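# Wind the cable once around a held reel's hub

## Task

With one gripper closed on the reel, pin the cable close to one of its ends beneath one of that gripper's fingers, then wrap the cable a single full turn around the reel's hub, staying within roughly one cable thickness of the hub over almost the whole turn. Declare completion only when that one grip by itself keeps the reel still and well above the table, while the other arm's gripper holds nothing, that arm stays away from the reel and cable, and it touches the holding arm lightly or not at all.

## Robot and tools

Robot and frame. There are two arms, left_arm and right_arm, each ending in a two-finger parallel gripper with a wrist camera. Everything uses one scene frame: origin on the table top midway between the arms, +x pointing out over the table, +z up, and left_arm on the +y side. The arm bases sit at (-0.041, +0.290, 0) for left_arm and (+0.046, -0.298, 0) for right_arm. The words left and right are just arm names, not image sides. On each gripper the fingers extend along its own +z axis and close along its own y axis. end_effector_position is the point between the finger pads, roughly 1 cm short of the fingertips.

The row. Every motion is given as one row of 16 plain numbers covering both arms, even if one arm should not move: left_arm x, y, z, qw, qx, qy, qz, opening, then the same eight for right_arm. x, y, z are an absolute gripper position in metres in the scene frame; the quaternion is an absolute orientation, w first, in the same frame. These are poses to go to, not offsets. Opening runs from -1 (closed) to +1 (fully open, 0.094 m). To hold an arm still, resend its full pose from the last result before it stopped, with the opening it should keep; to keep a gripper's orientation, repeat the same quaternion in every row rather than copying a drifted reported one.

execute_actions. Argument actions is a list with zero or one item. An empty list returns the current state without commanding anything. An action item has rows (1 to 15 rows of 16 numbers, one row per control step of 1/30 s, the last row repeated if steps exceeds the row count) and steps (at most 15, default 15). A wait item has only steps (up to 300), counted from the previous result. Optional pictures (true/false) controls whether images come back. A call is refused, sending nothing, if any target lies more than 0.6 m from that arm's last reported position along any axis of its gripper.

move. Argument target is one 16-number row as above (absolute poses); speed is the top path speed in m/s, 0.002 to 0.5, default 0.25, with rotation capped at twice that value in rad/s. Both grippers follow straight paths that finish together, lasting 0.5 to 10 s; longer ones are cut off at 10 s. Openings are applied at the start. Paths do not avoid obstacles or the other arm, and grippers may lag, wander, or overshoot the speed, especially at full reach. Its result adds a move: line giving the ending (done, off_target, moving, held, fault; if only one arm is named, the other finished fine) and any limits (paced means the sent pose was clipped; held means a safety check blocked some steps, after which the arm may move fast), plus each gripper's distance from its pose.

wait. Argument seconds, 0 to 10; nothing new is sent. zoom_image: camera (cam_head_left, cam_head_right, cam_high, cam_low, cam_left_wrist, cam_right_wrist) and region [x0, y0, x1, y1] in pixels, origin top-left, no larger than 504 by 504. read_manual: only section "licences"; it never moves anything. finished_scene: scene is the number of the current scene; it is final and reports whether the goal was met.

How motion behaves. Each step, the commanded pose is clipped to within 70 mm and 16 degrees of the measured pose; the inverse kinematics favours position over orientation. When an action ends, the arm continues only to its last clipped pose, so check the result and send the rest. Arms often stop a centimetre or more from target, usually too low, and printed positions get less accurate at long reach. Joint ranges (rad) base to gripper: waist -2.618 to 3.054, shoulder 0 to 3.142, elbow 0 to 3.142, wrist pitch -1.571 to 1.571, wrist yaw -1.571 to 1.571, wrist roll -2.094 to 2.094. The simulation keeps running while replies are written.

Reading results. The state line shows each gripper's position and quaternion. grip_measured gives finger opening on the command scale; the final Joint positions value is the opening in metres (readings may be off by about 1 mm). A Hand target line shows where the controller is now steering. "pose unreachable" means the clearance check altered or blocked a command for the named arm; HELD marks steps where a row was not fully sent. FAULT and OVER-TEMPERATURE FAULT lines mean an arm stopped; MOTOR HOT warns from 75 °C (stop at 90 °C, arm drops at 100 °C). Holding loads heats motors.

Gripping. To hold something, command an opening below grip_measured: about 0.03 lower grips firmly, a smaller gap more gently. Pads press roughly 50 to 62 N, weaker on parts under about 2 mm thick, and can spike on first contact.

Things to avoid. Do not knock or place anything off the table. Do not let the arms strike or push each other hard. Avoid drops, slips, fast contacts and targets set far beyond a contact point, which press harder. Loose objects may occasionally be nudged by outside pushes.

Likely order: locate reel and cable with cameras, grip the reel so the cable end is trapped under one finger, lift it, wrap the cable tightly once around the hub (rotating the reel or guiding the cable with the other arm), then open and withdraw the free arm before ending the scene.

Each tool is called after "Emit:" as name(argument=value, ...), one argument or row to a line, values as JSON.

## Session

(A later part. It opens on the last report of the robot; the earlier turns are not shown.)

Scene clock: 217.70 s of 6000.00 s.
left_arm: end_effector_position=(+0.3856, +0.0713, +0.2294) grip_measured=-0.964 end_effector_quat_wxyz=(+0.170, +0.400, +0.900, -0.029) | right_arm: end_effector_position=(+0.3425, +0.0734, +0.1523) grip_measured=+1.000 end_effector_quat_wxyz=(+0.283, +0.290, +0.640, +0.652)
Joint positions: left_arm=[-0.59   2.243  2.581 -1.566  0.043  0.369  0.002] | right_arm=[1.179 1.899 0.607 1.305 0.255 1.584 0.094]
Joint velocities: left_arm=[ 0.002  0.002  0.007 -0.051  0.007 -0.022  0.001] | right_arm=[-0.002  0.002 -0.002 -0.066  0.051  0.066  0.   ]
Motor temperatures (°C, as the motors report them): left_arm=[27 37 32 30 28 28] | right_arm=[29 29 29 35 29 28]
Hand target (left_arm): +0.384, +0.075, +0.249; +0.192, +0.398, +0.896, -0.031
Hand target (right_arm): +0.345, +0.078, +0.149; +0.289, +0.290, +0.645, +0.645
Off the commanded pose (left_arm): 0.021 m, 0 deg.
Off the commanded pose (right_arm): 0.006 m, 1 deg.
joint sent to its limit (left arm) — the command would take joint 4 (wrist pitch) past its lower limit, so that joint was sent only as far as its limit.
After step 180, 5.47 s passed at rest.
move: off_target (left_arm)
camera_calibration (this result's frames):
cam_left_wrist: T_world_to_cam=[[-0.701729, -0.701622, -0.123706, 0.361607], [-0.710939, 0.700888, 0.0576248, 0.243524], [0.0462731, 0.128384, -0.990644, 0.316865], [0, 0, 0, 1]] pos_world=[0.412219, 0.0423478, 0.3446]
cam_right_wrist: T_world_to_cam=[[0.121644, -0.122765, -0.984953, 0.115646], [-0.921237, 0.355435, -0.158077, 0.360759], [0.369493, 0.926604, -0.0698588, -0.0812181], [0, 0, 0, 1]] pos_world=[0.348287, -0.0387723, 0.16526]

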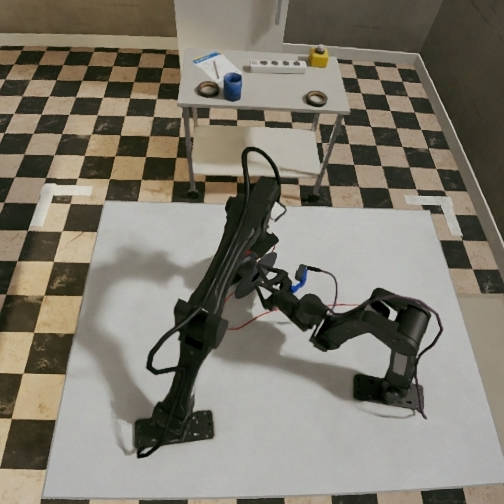

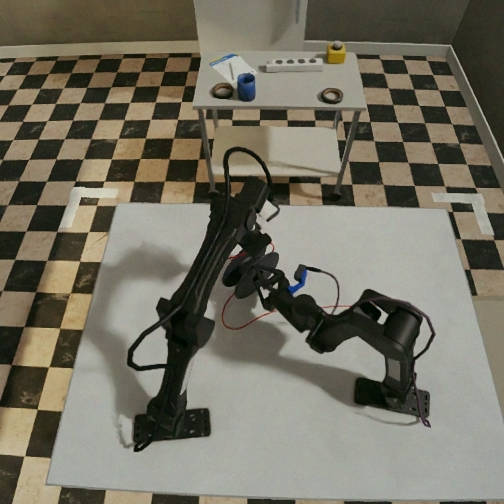

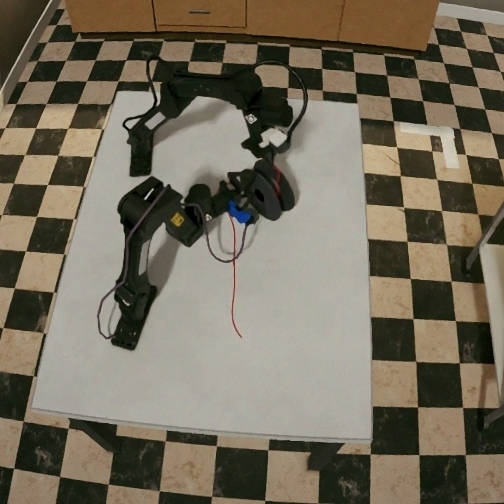

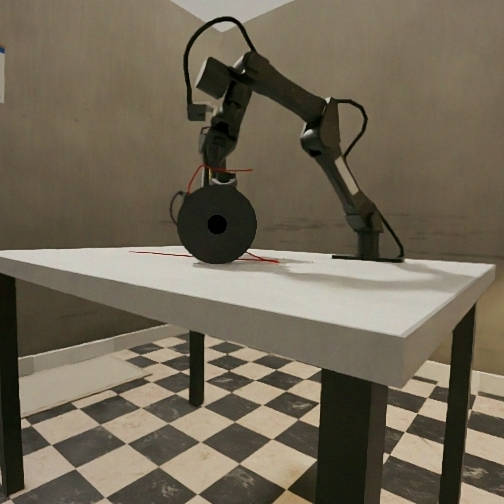

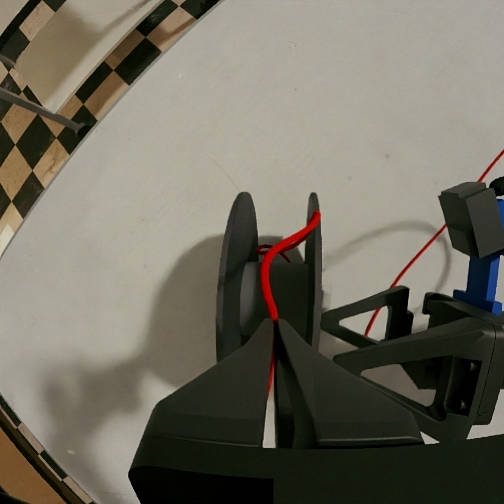

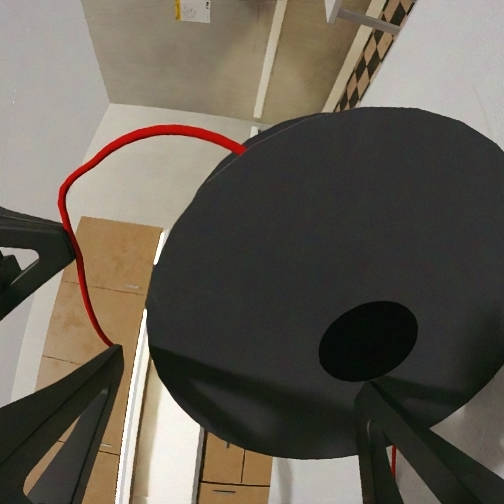

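Emit:
execute_actions(
  actions=[
    {"rows":[[0.385,0.075,0.25,0.17,0.4,0.9,-0.03,-1,0.352,0.068,0.149,0.29,0.29,0.645,0.645,1]],"steps":15},
  ],
  pictures=false,
)

Emit:
move(
  target=[0.385,0.075,0.25,0.17,0.4,0.9,-0.03,-1,0.377,0.091,0.149,0.29,0.29,0.645,0.645,1],
  speed=0.03,
)

Scene clock: 223.07 s of 6000.00 s.
left_arm: end_effector_position=(+0.3856, +0.0713, +0.2294) grip_measured=-0.964 end_effector_quat_wxyz=(+0.170, +0.401, +0.900, -0.029) | right_arm: end_effector_position=(+0.3503, +0.0674, +0.1519) grip_measured=+1.000 end_effector_quat_wxyz=(+0.288, +0.295, +0.639, +0.650)
Joint positions: left_arm=[-0.59   2.243  2.581 -1.566  0.043  0.37   0.002] | right_arm=[1.155 1.899 0.607 1.303 0.245 1.584 0.094]
Joint velocities: left_arm=[-0.012 -0.002  0.027  0.022  0.007 -0.11  -0.   ] | right_arm=[ 0.012 -0.007  0.002  0.007 -0.037 -0.037  0.   ]
Motor temperatures (°C, as the motors report them): left_arm=[27 37 32 30 28 28] | right_arm=[29 29 29 35 29 28]
Hand target (left_arm): +0.384, +0.075, +0.249; +0.192, +0.398, +0.896, -0.031
Hand target (right_arm): +0.352, +0.068, +0.149; +0.290, +0.290, +0.645, +0.645
Off the commanded pose (left_arm): 0.021 m, 0 deg.
Off the commanded pose (right_arm): 0.003 m, 1 deg.
joint sent to its limit (left arm) — the command would take joint 4 (wrist pitch) past its lower limit, so that joint was sent only as far as its limit.
Steps of this call (steps 1 to 146: nothing new was sent; steps 147 to 161: all 15 steps of this action). Readings (end_effector_position):
147: left_arm (+0.3856, +0.0713, +0.2294) | right_arm (+0.3434, +0.0726, +0.1519)
148: left_arm (+0.3856, +0.0713, +0.2294) | right_arm (+0.3446, +0.0718, +0.1519)
150: left_arm (+0.3856, +0.0713, +0.2294) | right_arm (+0.3482, +0.0689, +0.1519)
154: left_arm (+0.3856, +0.0713, +0.2294) | right_arm (+0.3507, +0.0669, +0.1519)
161: the state above

Scene clock: 224.77 s of 6000.00 s.
left_arm: end_effector_position=(+0.3856, +0.0713, +0.2294) grip_measured=-0.964 end_effector_quat_wxyz=(+0.170, +0.401, +0.900, -0.029) | right_arm: end_effector_position=(+0.3709, +0.0882, +0.1532) grip_measured=+1.000 end_effector_quat_wxyz=(+0.286, +0.293, +0.638, +0.652)
Joint positions: left_arm=[-0.59   2.243  2.581 -1.566  0.043  0.37   0.002] | right_arm=[1.137 1.969 0.73  1.254 0.222 1.585 0.094]
Joint velocities: left_arm=[ 0.002 -0.012 -0.007  0.037 -0.066 -0.022 -0.   ] | right_arm=[-0.012  0.002  0.002 -0.081 -0.007 -0.007  0.   ]
Motor temperatures (°C, as the motors report them): left_arm=[27 37 32 30 28 28] | right_arm=[29 29 29 35 29 28]
Hand target (left_arm): +0.384, +0.075, +0.249; +0.192, +0.398, +0.896, -0.031
Hand target (right_arm): +0.377, +0.091, +0.149; +0.290, +0.290, +0.645, +0.645
Off the commanded pose (left_arm): 0.021 m, 0 deg.
Off the commanded pose (right_arm): 0.008 m, 1 deg.
joint sent to its limit (left arm) — the command would take joint 4 (wrist pitch) past its lower limit, so that joint was sent only as far as its limit.
move: off_target (left_arm)
camera_calibration (this result's frames):
cam_left_wrist: T_world_to_cam=[[-0.701972, -0.701356, -0.123832, 0.361711], [-0.710692, 0.701137, 0.0576495, 0.243405], [0.0463901, 0.128474, -0.990627, 0.31681], [0, 0, 0, 1]] pos_world=[0.4122, 0.0423258, 0.344599]
cam_right_wrist: T_world_to_cam=[[0.12114, -0.121773, -0.985138, 0.114993], [-0.917702, 0.364538, -0.157908, 0.379606], [0.378349, 0.923192, -0.0675908, -0.108723], [0, 0, 0, 1]] pos_world=[0.37557, -0.0240056, 0.165878]

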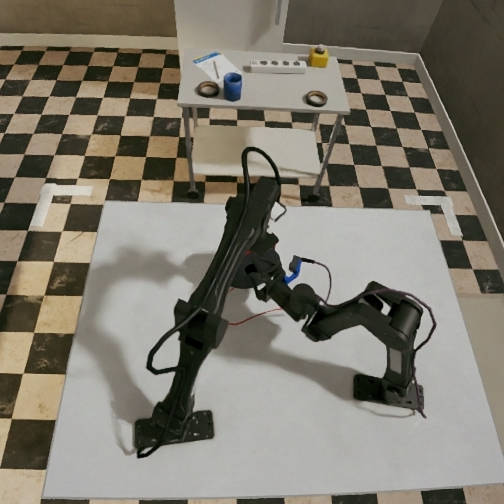

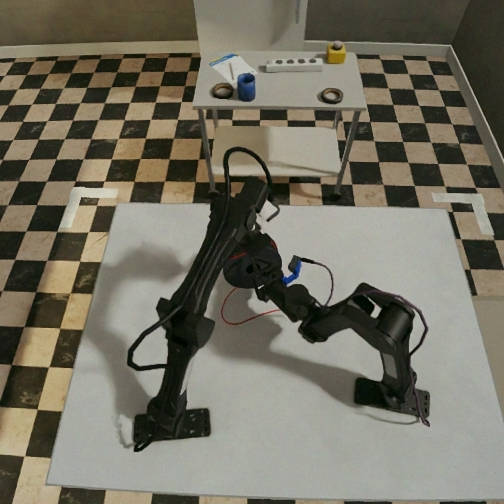

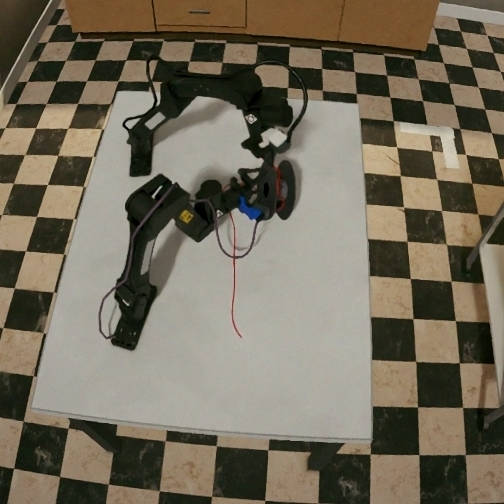

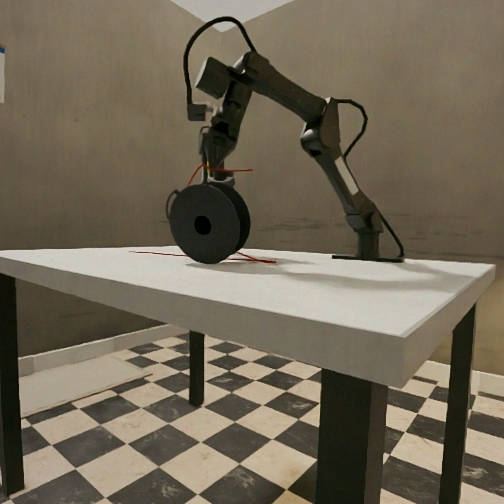

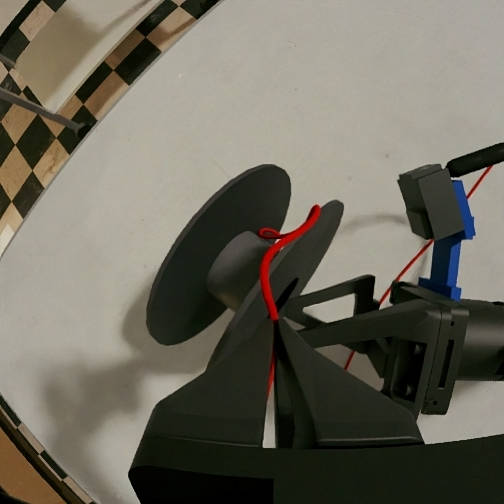

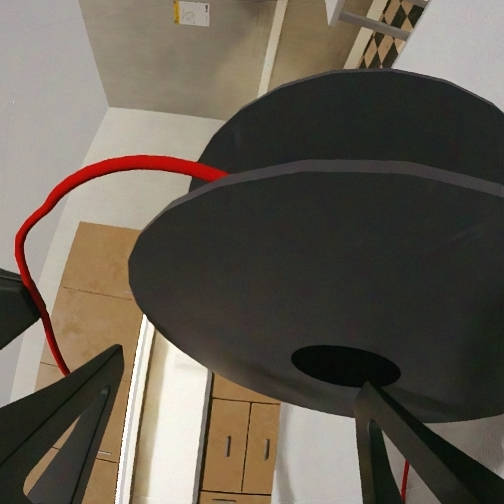

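Emit:
move(
  target=[0.4,0.075,0.25,0.19,0.25,0.95,-0.03,-1,0.325,0.058,0.154,0.406,0.406,0.579,0.579,1],
  speed=0.1,
)

Scene clock: 231.63 s of 6000.00 s.
left_arm: end_effector_position=(+0.3982, +0.0758, +0.2445) grip_measured=-0.964 end_effector_quat_wxyz=(+0.198, +0.253, +0.946, -0.034) | right_arm: end_effector_position=(+0.3282, +0.0617, +0.1553) grip_measured=+1.000 end_effector_quat_wxyz=(+0.398, +0.410, +0.573, +0.587)
Joint positions: left_arm=[-0.59   2.263  2.664 -1.567 -0.011  0.064  0.002] | right_arm=[1.389 1.931 0.689 1.253 0.846 1.587 0.094]
Joint velocities: left_arm=[ 0.007 -0.012  0.002 -0.022 -0.007 -0.022 -0.   ] | right_arm=[-0.027 -0.012 -0.002  0.037 -0.037  0.022  0.   ]
Motor temperatures (°C, as the motors report them): left_arm=[27 37 32 30 28 28] | right_arm=[29 30 29 35 29 28]
Hand target (left_arm): +0.400, +0.075, +0.249; +0.206, +0.249, +0.946, -0.033
Hand target (right_arm): +0.325, +0.058, +0.152; +0.403, +0.409, +0.581, +0.577
Off the commanded pose (left_arm): 0.006 m, 1 deg.
Off the commanded pose (right_arm): 0.005 m, 2 deg.
joint sent to its limit (left arm) — the command would take joint 4 (wrist pitch) past its lower limit, so that joint was sent only as far as its limit.
move: done
camera_calibration (this result's frames):
cam_left_wrist: T_world_to_cam=[[-0.455853, -0.88707, -0.0728381, 0.27921], [-0.889133, 0.457578, -0.00809446, 0.353948], [0.0405095, 0.0610729, -0.997311, 0.33976], [0, 0, 0, 1]] pos_world=[0.428222, 0.0649699, 0.362048]
cam_right_wrist: T_world_to_cam=[[0.0603277, -0.152407, -0.986475, 0.141124], [-0.724074, 0.673581, -0.148347, 0.266367], [0.687079, 0.72323, -0.0697183, -0.156644], [0, 0, 0, 1]] pos_world=[0.291982, -0.0446223, 0.167809]

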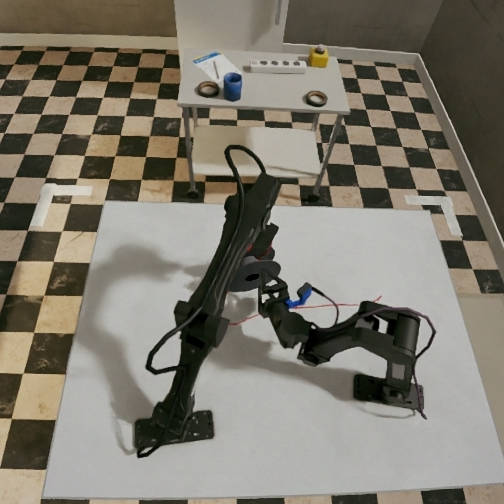

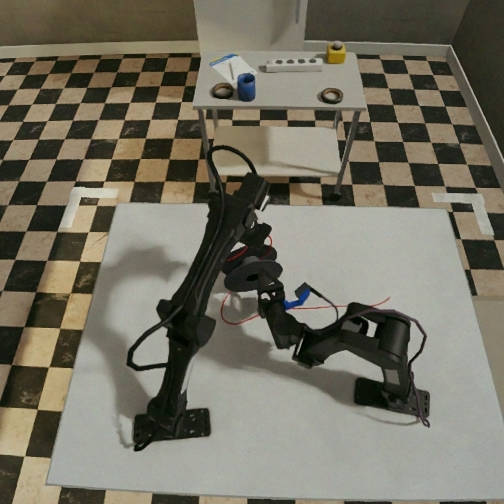

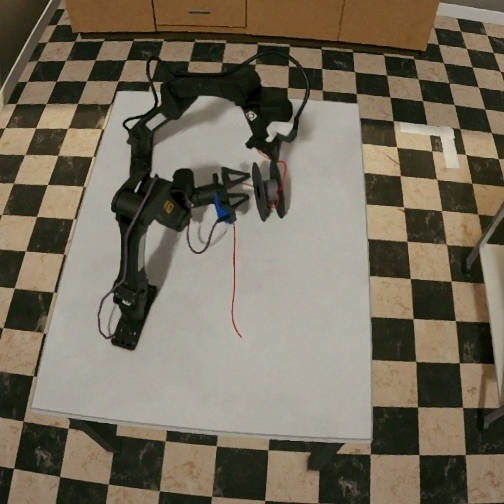

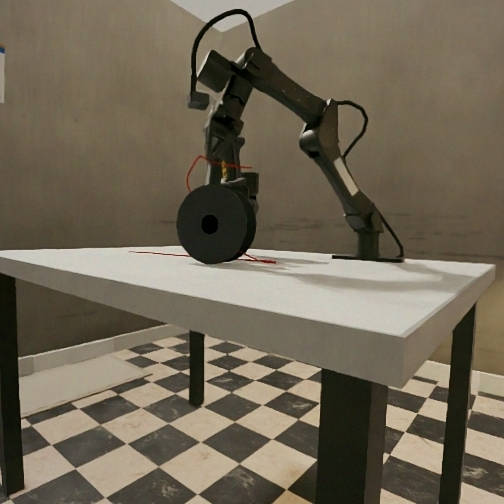

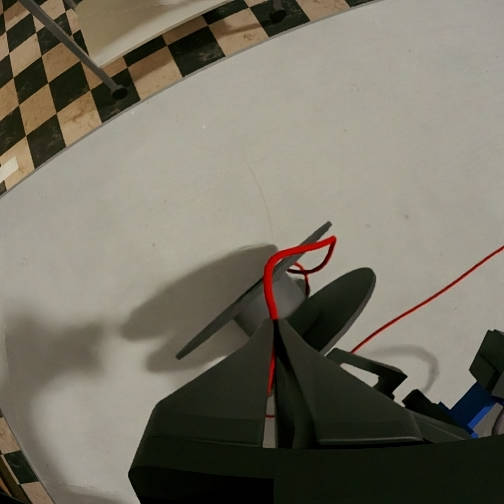

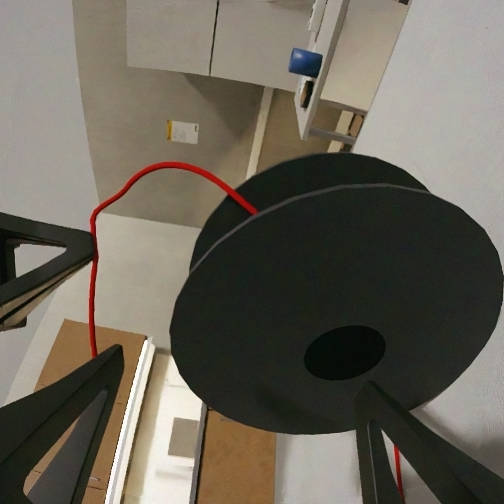

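Emit:
move(
  target=[0.4,0.075,0.25,0.2,0.25,0.946,-0.03,-1,0.34,0.078,0.154,0.406,0.406,0.579,0.579,1],
  speed=0.05,
)

Emit:
zoom_image(
  camera="cam_head_right",
  region=[200, 220, 320, 340],
)

Scene clock: 241.37 s of 6000.00 s.
left_arm: end_effector_position=(+0.3985, +0.0764, +0.2446) grip_measured=-0.964 end_effector_quat_wxyz=(+0.199, +0.252, +0.947, -0.032) | right_arm: end_effector_position=(+0.3337, +0.0750, +0.1585) grip_measured=+1.000 end_effector_quat_wxyz=(+0.398, +0.411, +0.569, +0.590)
Joint positions: left_arm=[-0.59   2.263  2.664 -1.567 -0.015  0.063  0.002] | right_arm=[1.389 1.963 0.753 1.231 0.848 1.587 0.094]
Joint velocities: left_arm=[-0.027 -0.017 -0.007  0.066  0.051 -0.007  0.   ] | right_arm=[ 0.022 -0.017  0.002  0.007  0.022 -0.066  0.   ]
Motor temperatures (°C, as the motors report them): left_arm=[27 36 32 30 28 28] | right_arm=[29 30 29 35 29 28]
Hand target (left_arm): +0.400, +0.075, +0.250; +0.207, +0.250, +0.945, -0.031
Hand target (right_arm): +0.340, +0.078, +0.154; +0.406, +0.406, +0.579, +0.579
Off the commanded pose (left_arm): 0.006 m, 0 deg.
Off the commanded pose (right_arm): 0.008 m, 2 deg.
joint sent to its limit (left arm) — the command would take joint 4 (wrist pitch) past its lower limit, so that joint was sent only as far as its limit.
After step 180, 2.97 s passed at rest.
move: done
camera_calibration (this result's frames):
cam_left_wrist: T_world_to_cam=[[-0.453483, -0.888029, -0.075884, 0.279762], [-0.890288, 0.455326, -0.00806757, 0.35456], [0.0417162, 0.0639001, -0.997084, 0.338966], [0, 0, 0, 1]] pos_world=[0.428388, 0.0653363, 0.362068]
cam_right_wrist: T_world_to_cam=[[0.0634255, -0.14374, -0.987581, 0.144482], [-0.722284, 0.676265, -0.144816, 0.260424], [0.688682, 0.722499, -0.0609284, -0.171673], [0, 0, 0, 1]] pos_world=[0.297164, -0.0313138, 0.169942]

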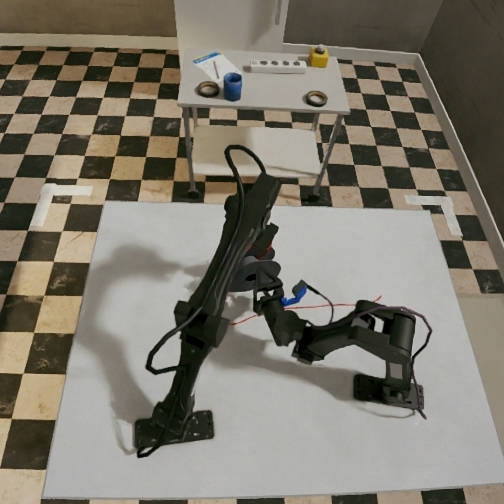

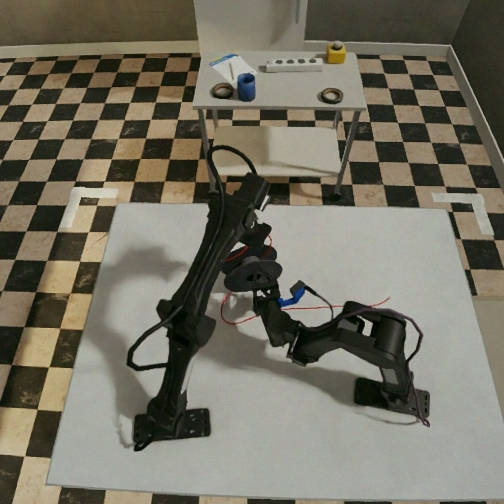

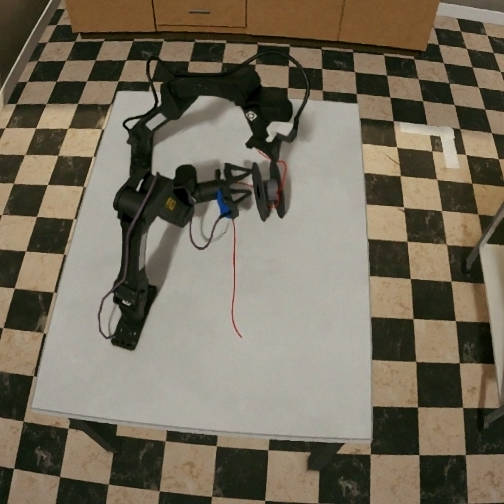

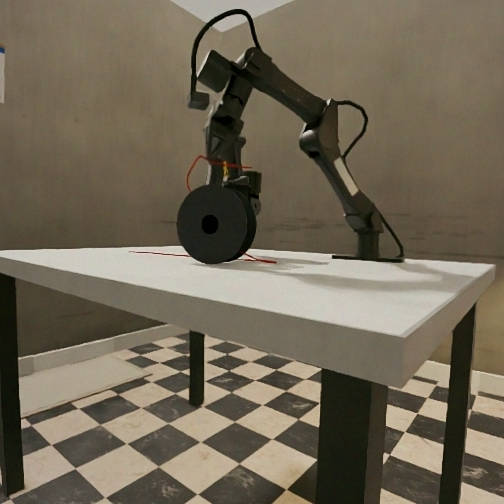

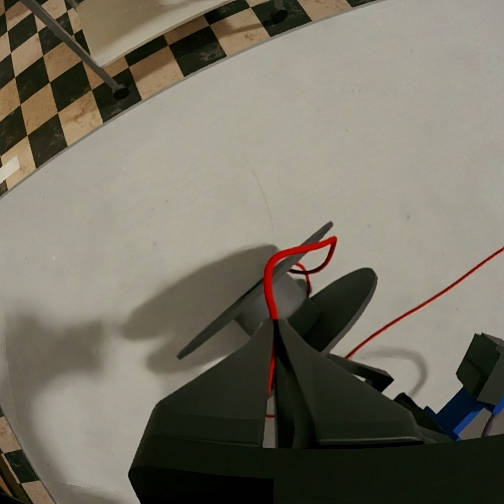

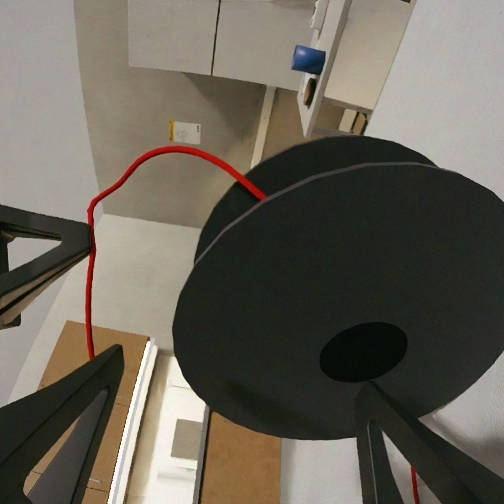

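Region (200, 220, 320, 340) of cam_head_right's 504x504 image, scaled by 4.200, with more detail than that image has.

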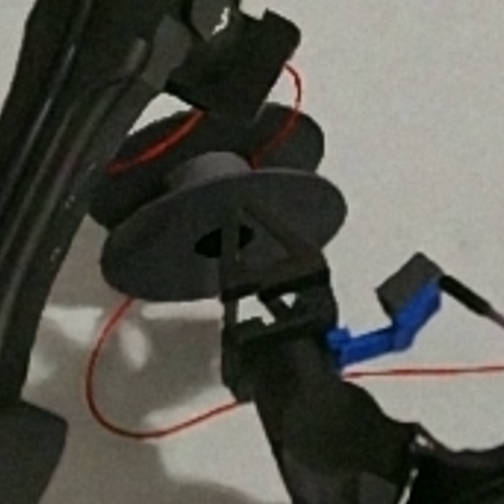

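Emit:
move(
  target=[0.4,0.075,0.25,0.2,0.25,0.946,-0.03,-1,0.354,0.085,0.153,0.406,0.406,0.579,0.579,1],
  speed=0.03,
)

Scene clock: 247.77 s of 6000.00 s.
left_arm: end_effector_position=(+0.3986, +0.0765, +0.2446) grip_measured=-0.964 end_effector_quat_wxyz=(+0.199, +0.252, +0.947, -0.032) | right_arm: end_effector_position=(+0.3492, +0.0805, +0.1575) grip_measured=+1.000 end_effector_quat_wxyz=(+0.401, +0.413, +0.568, +0.589)
Joint positions: left_arm=[-0.59   2.263  2.664 -1.567 -0.016  0.063  0.002] | right_arm=[1.356 1.997 0.805 1.213 0.822 1.586 0.094]
Joint velocities: left_arm=[ 0.007  0.002  0.007 -0.081  0.007  0.081  0.   ] | right_arm=[ 0.007  0.002 -0.012  0.022  0.022 -0.022  0.   ]
Motor temperatures (°C, as the motors report them): left_arm=[27 36 32 30 28 28] | right_arm=[29 30 29 35 29 28]
Hand target (left_arm): +0.400, +0.075, +0.250; +0.207, +0.250, +0.945, -0.031
Hand target (right_arm): +0.354, +0.085, +0.153; +0.406, +0.406, +0.579, +0.579
Off the commanded pose (left_arm): 0.006 m, 0 deg.
Off the commanded pose (right_arm): 0.008 m, 2 deg.
joint sent to its limit (left arm) — the command would take joint 4 (wrist pitch) past its lower limit, so that joint was sent only as far as its limit.
move: done
camera_calibration (this result's frames):
cam_left_wrist: T_world_to_cam=[[-0.453192, -0.888117, -0.076583, 0.27996], [-0.890423, 0.455063, -0.00805887, 0.35463], [0.0420074, 0.064539, -0.997031, 0.33878], [0, 0, 0, 1]] pos_world=[0.428414, 0.0653937, 0.362072]
cam_right_wrist: T_world_to_cam=[[0.062927, -0.14548, -0.987358, 0.143508], [-0.717004, 0.681582, -0.146123, 0.265715], [0.694223, 0.717135, -0.06142, -0.187849], [0, 0, 0, 1]] pos_world=[0.311897, -0.025516, 0.168983]

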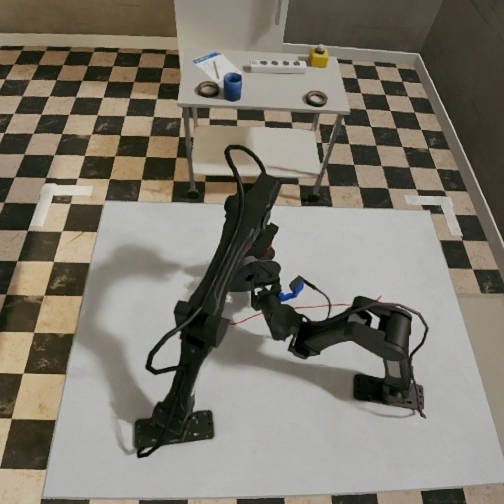

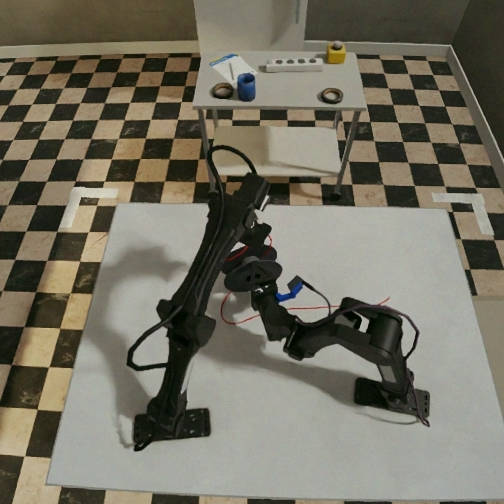

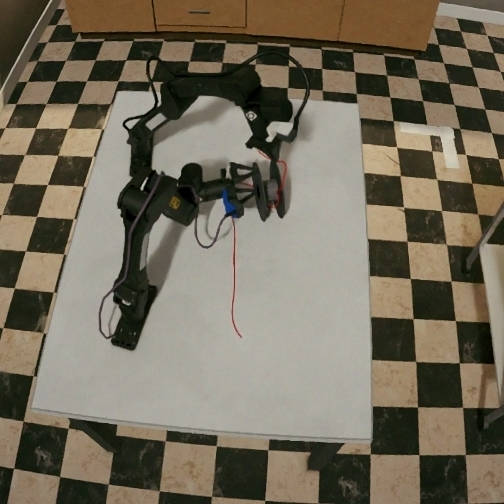

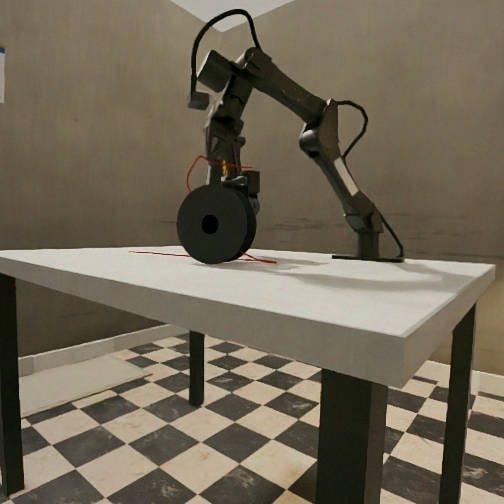

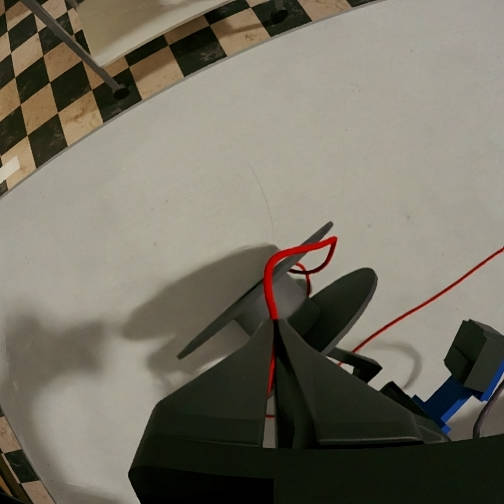

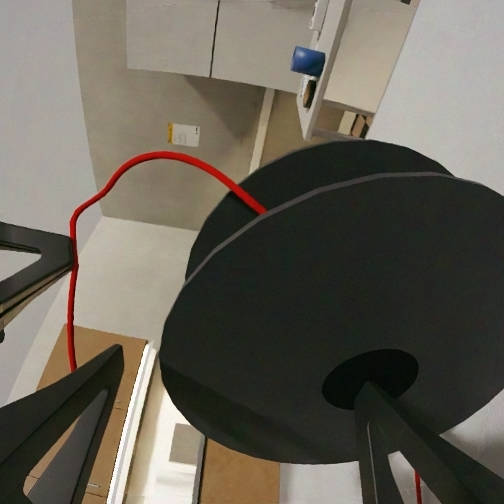

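Emit:
move(
  target=[0.4,0.075,0.25,0.2,0.25,0.946,-0.03,-1,0.375,0.092,0.153,0.406,0.406,0.579,0.579,1],
  speed=0.02,
)

Scene clock: 253.70 s of 6000.00 s.
left_arm: end_effector_position=(+0.3986, +0.0765, +0.2446) grip_measured=-0.964 end_effector_quat_wxyz=(+0.199, +0.252, +0.947, -0.032) | right_arm: end_effector_position=(+0.3696, +0.0881, +0.1580) grip_measured=+1.000 end_effector_quat_wxyz=(+0.401, +0.412, +0.568, +0.589)
Joint positions: left_arm=[-0.59   2.263  2.664 -1.567 -0.016  0.063  0.002] | right_arm=[1.312 2.035 0.873 1.184 0.777 1.586 0.094]
Joint velocities: left_arm=[-0.012  0.002  0.012  0.022 -0.11  -0.007  0.   ] | right_arm=[ 0.007  0.007 -0.002 -0.007 -0.11  -0.007  0.   ]
Motor temperatures (°C, as the motors report them): left_arm=[27 36 32 30 28 28] | right_arm=[29 30 29 35 29 28]
Hand target (left_arm): +0.400, +0.075, +0.250; +0.207, +0.250, +0.945, -0.031
Hand target (right_arm): +0.375, +0.092, +0.153; +0.406, +0.405, +0.579, +0.579
Off the commanded pose (left_arm): 0.006 m, 0 deg.
Off the commanded pose (right_arm): 0.008 m, 2 deg.
joint sent to its limit (left arm) — the command would take joint 4 (wrist pitch) past its lower limit, so that joint was sent only as far as its limit.
move: done
camera_calibration (this result's frames):
cam_left_wrist: T_world_to_cam=[[-0.453192, -0.888117, -0.076583, 0.27996], [-0.890423, 0.455063, -0.00805887, 0.35463], [0.0420074, 0.064539, -0.997031, 0.33878], [0, 0, 0, 1]] pos_world=[0.428414, 0.0653937, 0.362072]
cam_right_wrist: T_world_to_cam=[[0.0644778, -0.145143, -0.987307, 0.143257], [-0.717299, 0.681088, -0.146971, 0.275535], [0.693776, 0.717671, -0.060196, -0.207402], [0, 0, 0, 1]] pos_world=[0.332294, -0.0180241, 0.169449]

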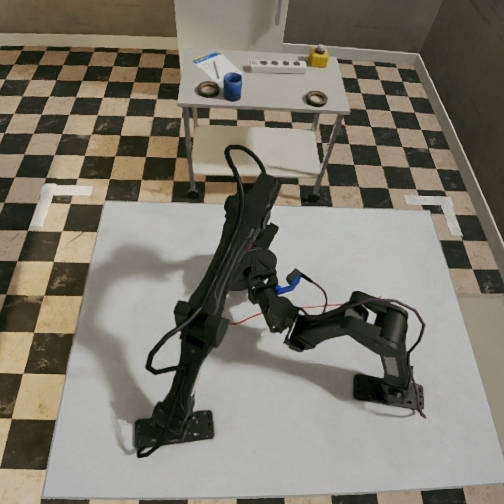

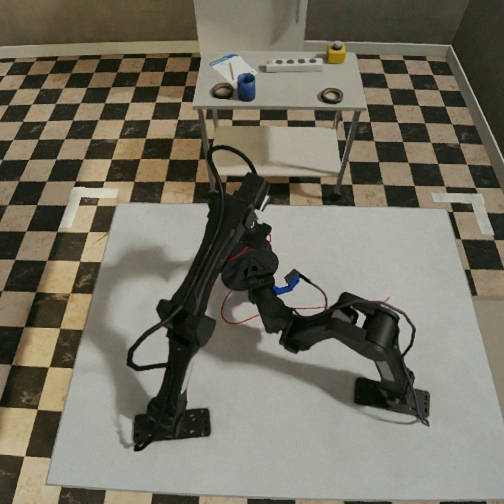

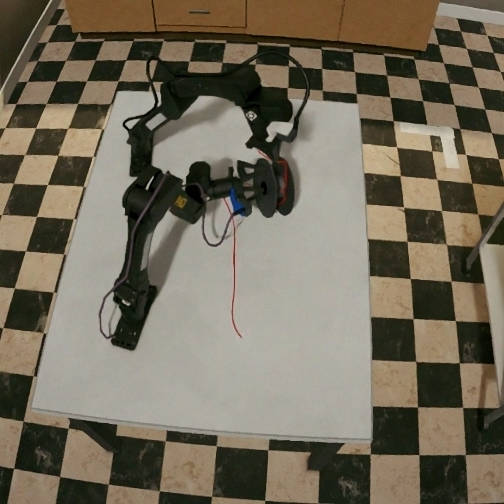

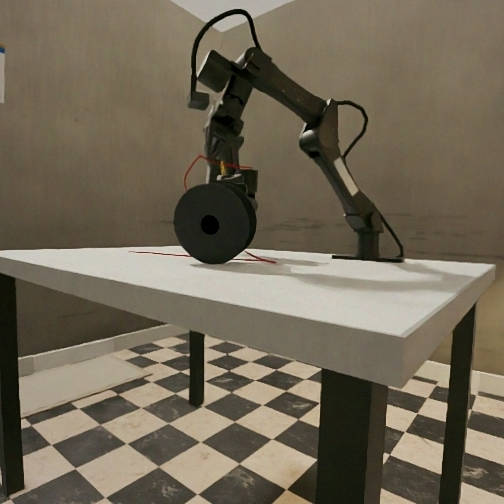

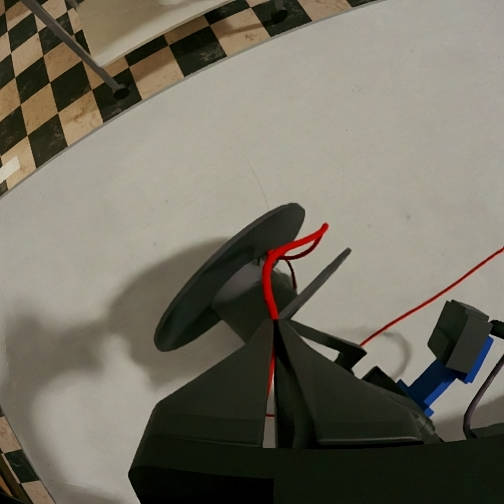

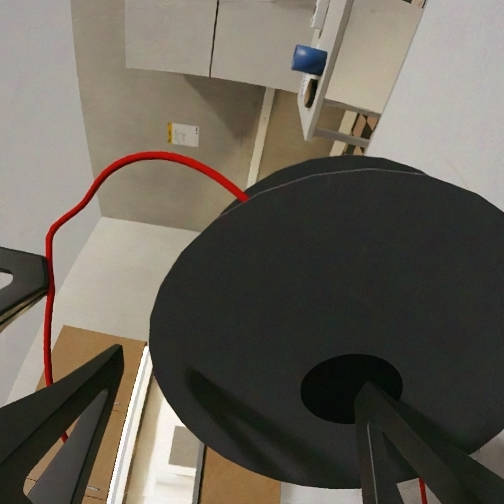

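Emit:
move(
  target=[0.4,0.075,0.25,0.2,0.25,0.946,-0.03,-1,0.35,0.086,0.157,0.406,0.406,0.579,0.579,1],
  speed=0.03,
)

Emit:
move(
  target=[0.4,0.075,0.25,0.2,0.25,0.946,-0.03,-1,0.354,0.087,0.169,0.406,0.406,0.579,0.579,1],
  speed=0.03,
)

Scene clock: 259.37 s of 6000.00 s.
left_arm: end_effector_position=(+0.3986, +0.0765, +0.2446) grip_measured=-0.964 end_effector_quat_wxyz=(+0.199, +0.252, +0.947, -0.032) | right_arm: end_effector_position=(+0.3534, +0.0903, +0.1579) grip_measured=+1.000 end_effector_quat_wxyz=(+0.398, +0.409, +0.572, +0.589)
Joint positions: left_arm=[-0.59   2.263  2.664 -1.567 -0.016  0.063  0.002] | right_arm=[1.352 2.015 0.847 1.183 0.807 1.586 0.094]
Joint velocities: left_arm=[-0.017 -0.017 -0.002  0.022 -0.022 -0.007 -0.   ] | right_arm=[-0.007 -0.002  0.002 -0.022 -0.066 -0.007  0.   ]
Motor temperatures (°C, as the motors report them): left_arm=[27 36 32 31 28 28] | right_arm=[29 30 29 35 29 28]
Hand target (left_arm): +0.400, +0.075, +0.250; +0.207, +0.250, +0.945, -0.031
Hand target (right_arm): +0.350, +0.086, +0.157; +0.405, +0.406, +0.579, +0.579
Off the commanded pose (left_arm): 0.006 m, 0 deg.
Off the commanded pose (right_arm): 0.006 m, 2 deg.
joint sent to its limit (left arm) — the command would take joint 4 (wrist pitch) past its lower limit, so that joint was sent only as far as its limit.
move: done
camera_calibration (this result's frames):
cam_left_wrist: T_world_to_cam=[[-0.453192, -0.888117, -0.076583, 0.27996], [-0.890423, 0.455063, -0.00805887, 0.35463], [0.0420074, 0.064539, -0.997031, 0.33878], [0, 0, 0, 1]] pos_world=[0.428414, 0.0653937, 0.362072]
cam_right_wrist: T_world_to_cam=[[0.0625698, -0.150078, -0.986692, 0.145511], [-0.724791, 0.672819, -0.148299, 0.265992], [0.686121, 0.724425, -0.0666768, -0.194726], [0, 0, 0, 1]] pos_world=[0.31729, -0.0160616, 0.170037]

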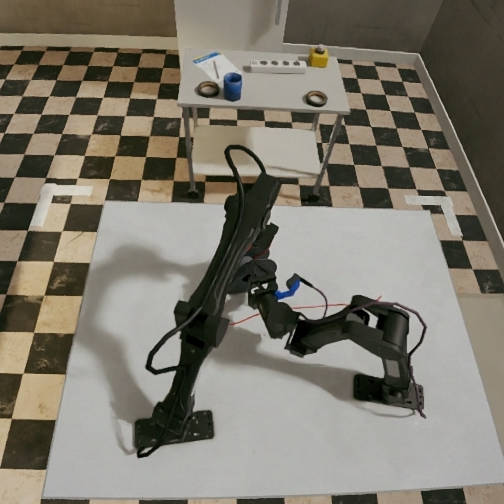

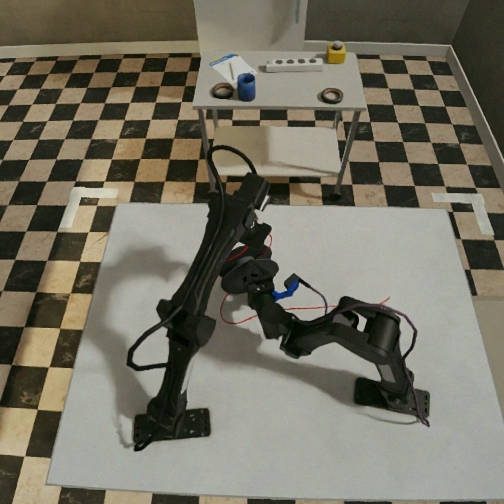

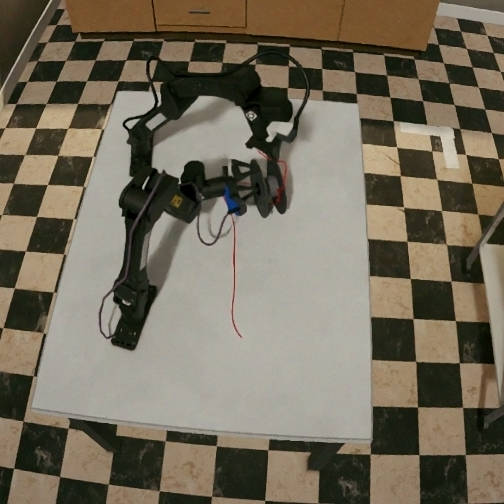

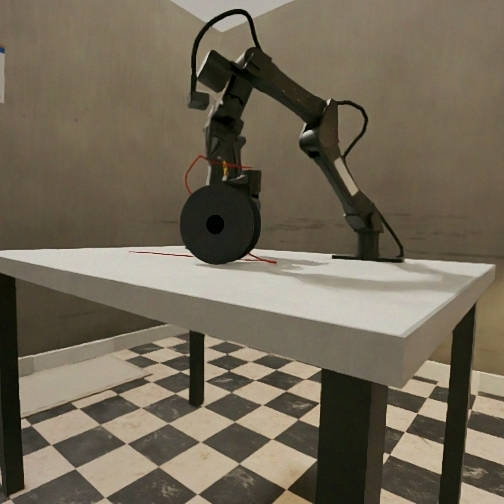

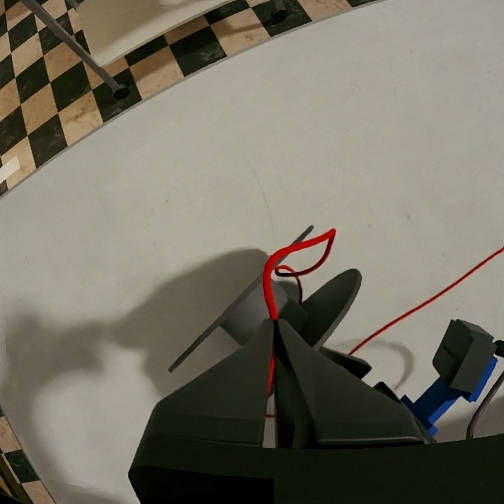

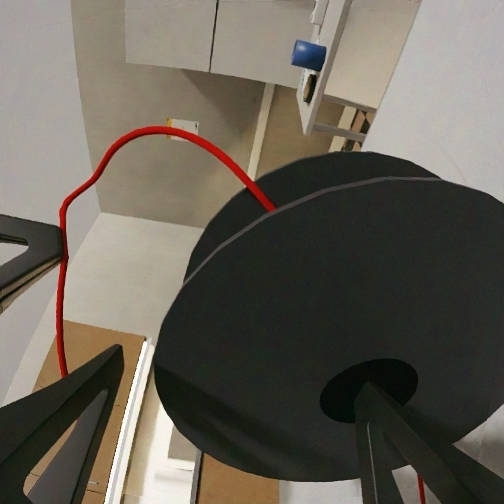

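Scene clock: 260.13 s of 6000.00 s.
left_arm: end_effector_position=(+0.3986, +0.0765, +0.2446) grip_measured=-0.964 end_effector_quat_wxyz=(+0.199, +0.252, +0.947, -0.032) | right_arm: end_effector_position=(+0.3529, +0.0889, +0.1672) grip_measured=+1.000 end_effector_quat_wxyz=(+0.398, +0.409, +0.572, +0.589)
Joint positions: left_arm=[-0.59   2.263  2.664 -1.567 -0.016  0.063  0.002] | right_arm=[1.352 1.98  0.847 1.148 0.808 1.586 0.094]
Joint velocities: left_arm=[-0.012  0.007  0.012 -0.081  0.022 -0.037  0.   ] | right_arm=[-0.007  0.007 -0.002  0.022 -0.007 -0.022  0.   ]
Motor temperatures (°C, as the motors report them): left_arm=[27 36 32 31 28 28] | right_arm=[29 31 29 35 29 28]
Hand target (left_arm): +0.400, +0.075, +0.250; +0.207, +0.250, +0.945, -0.031
Hand target (right_arm): +0.354, +0.087, +0.169; +0.406, +0.406, +0.579, +0.579
Off the commanded pose (left_arm): 0.006 m, 0 deg.
Off the commanded pose (right_arm): 0.003 m, 2 deg.
joint sent to its limit (left arm) — the command would take joint 4 (wrist pitch) past its lower limit, so that joint was sent only as far as its limit.
move: done
camera_calibration (this result's frames):
cam_left_wrist: T_world_to_cam=[[-0.453192, -0.888117, -0.076583, 0.27996], [-0.890423, 0.455063, -0.00805887, 0.35463], [0.0420074, 0.064539, -0.997031, 0.33878], [0, 0, 0, 1]] pos_world=[0.428414, 0.0653937, 0.362072]
cam_right_wrist: T_world_to_cam=[[0.0625074, -0.150099, -0.986693, 0.1546], [-0.724535, 0.673095, -0.148293, 0.267806], [0.686397, 0.724163, -0.0666787, -0.19278], [0, 0, 0, 1]] pos_world=[0.316695, -0.0174494, 0.179402]

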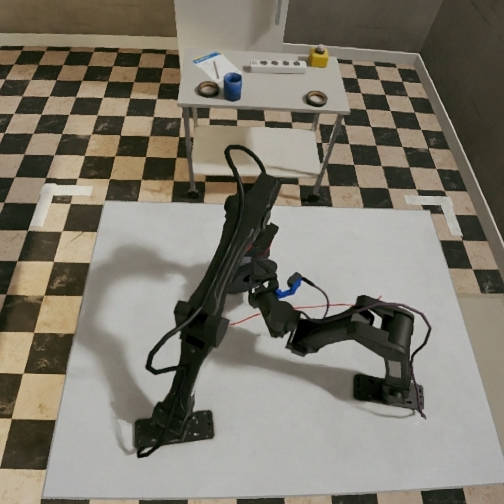

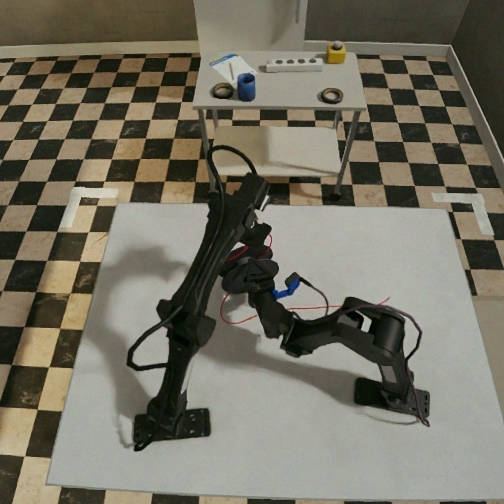

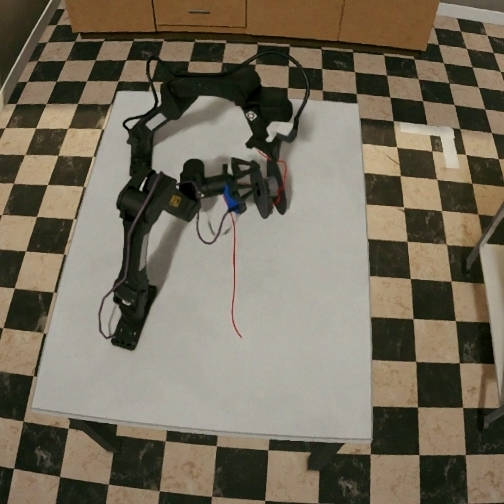

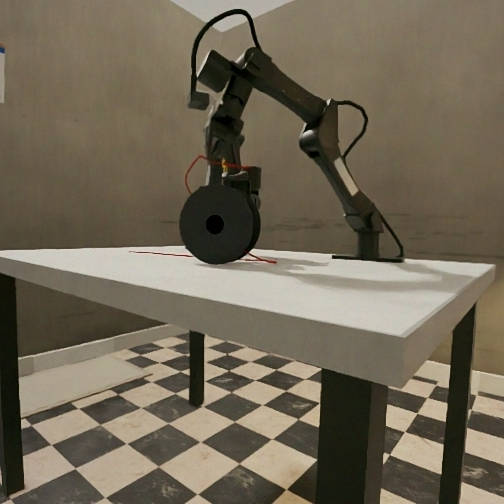

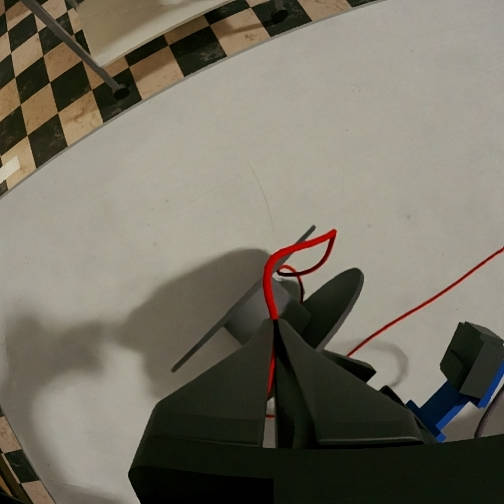

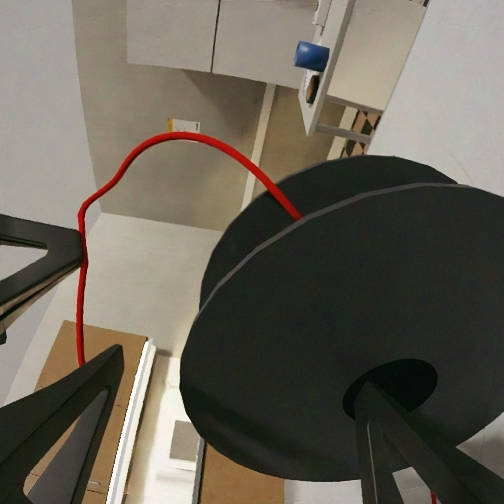

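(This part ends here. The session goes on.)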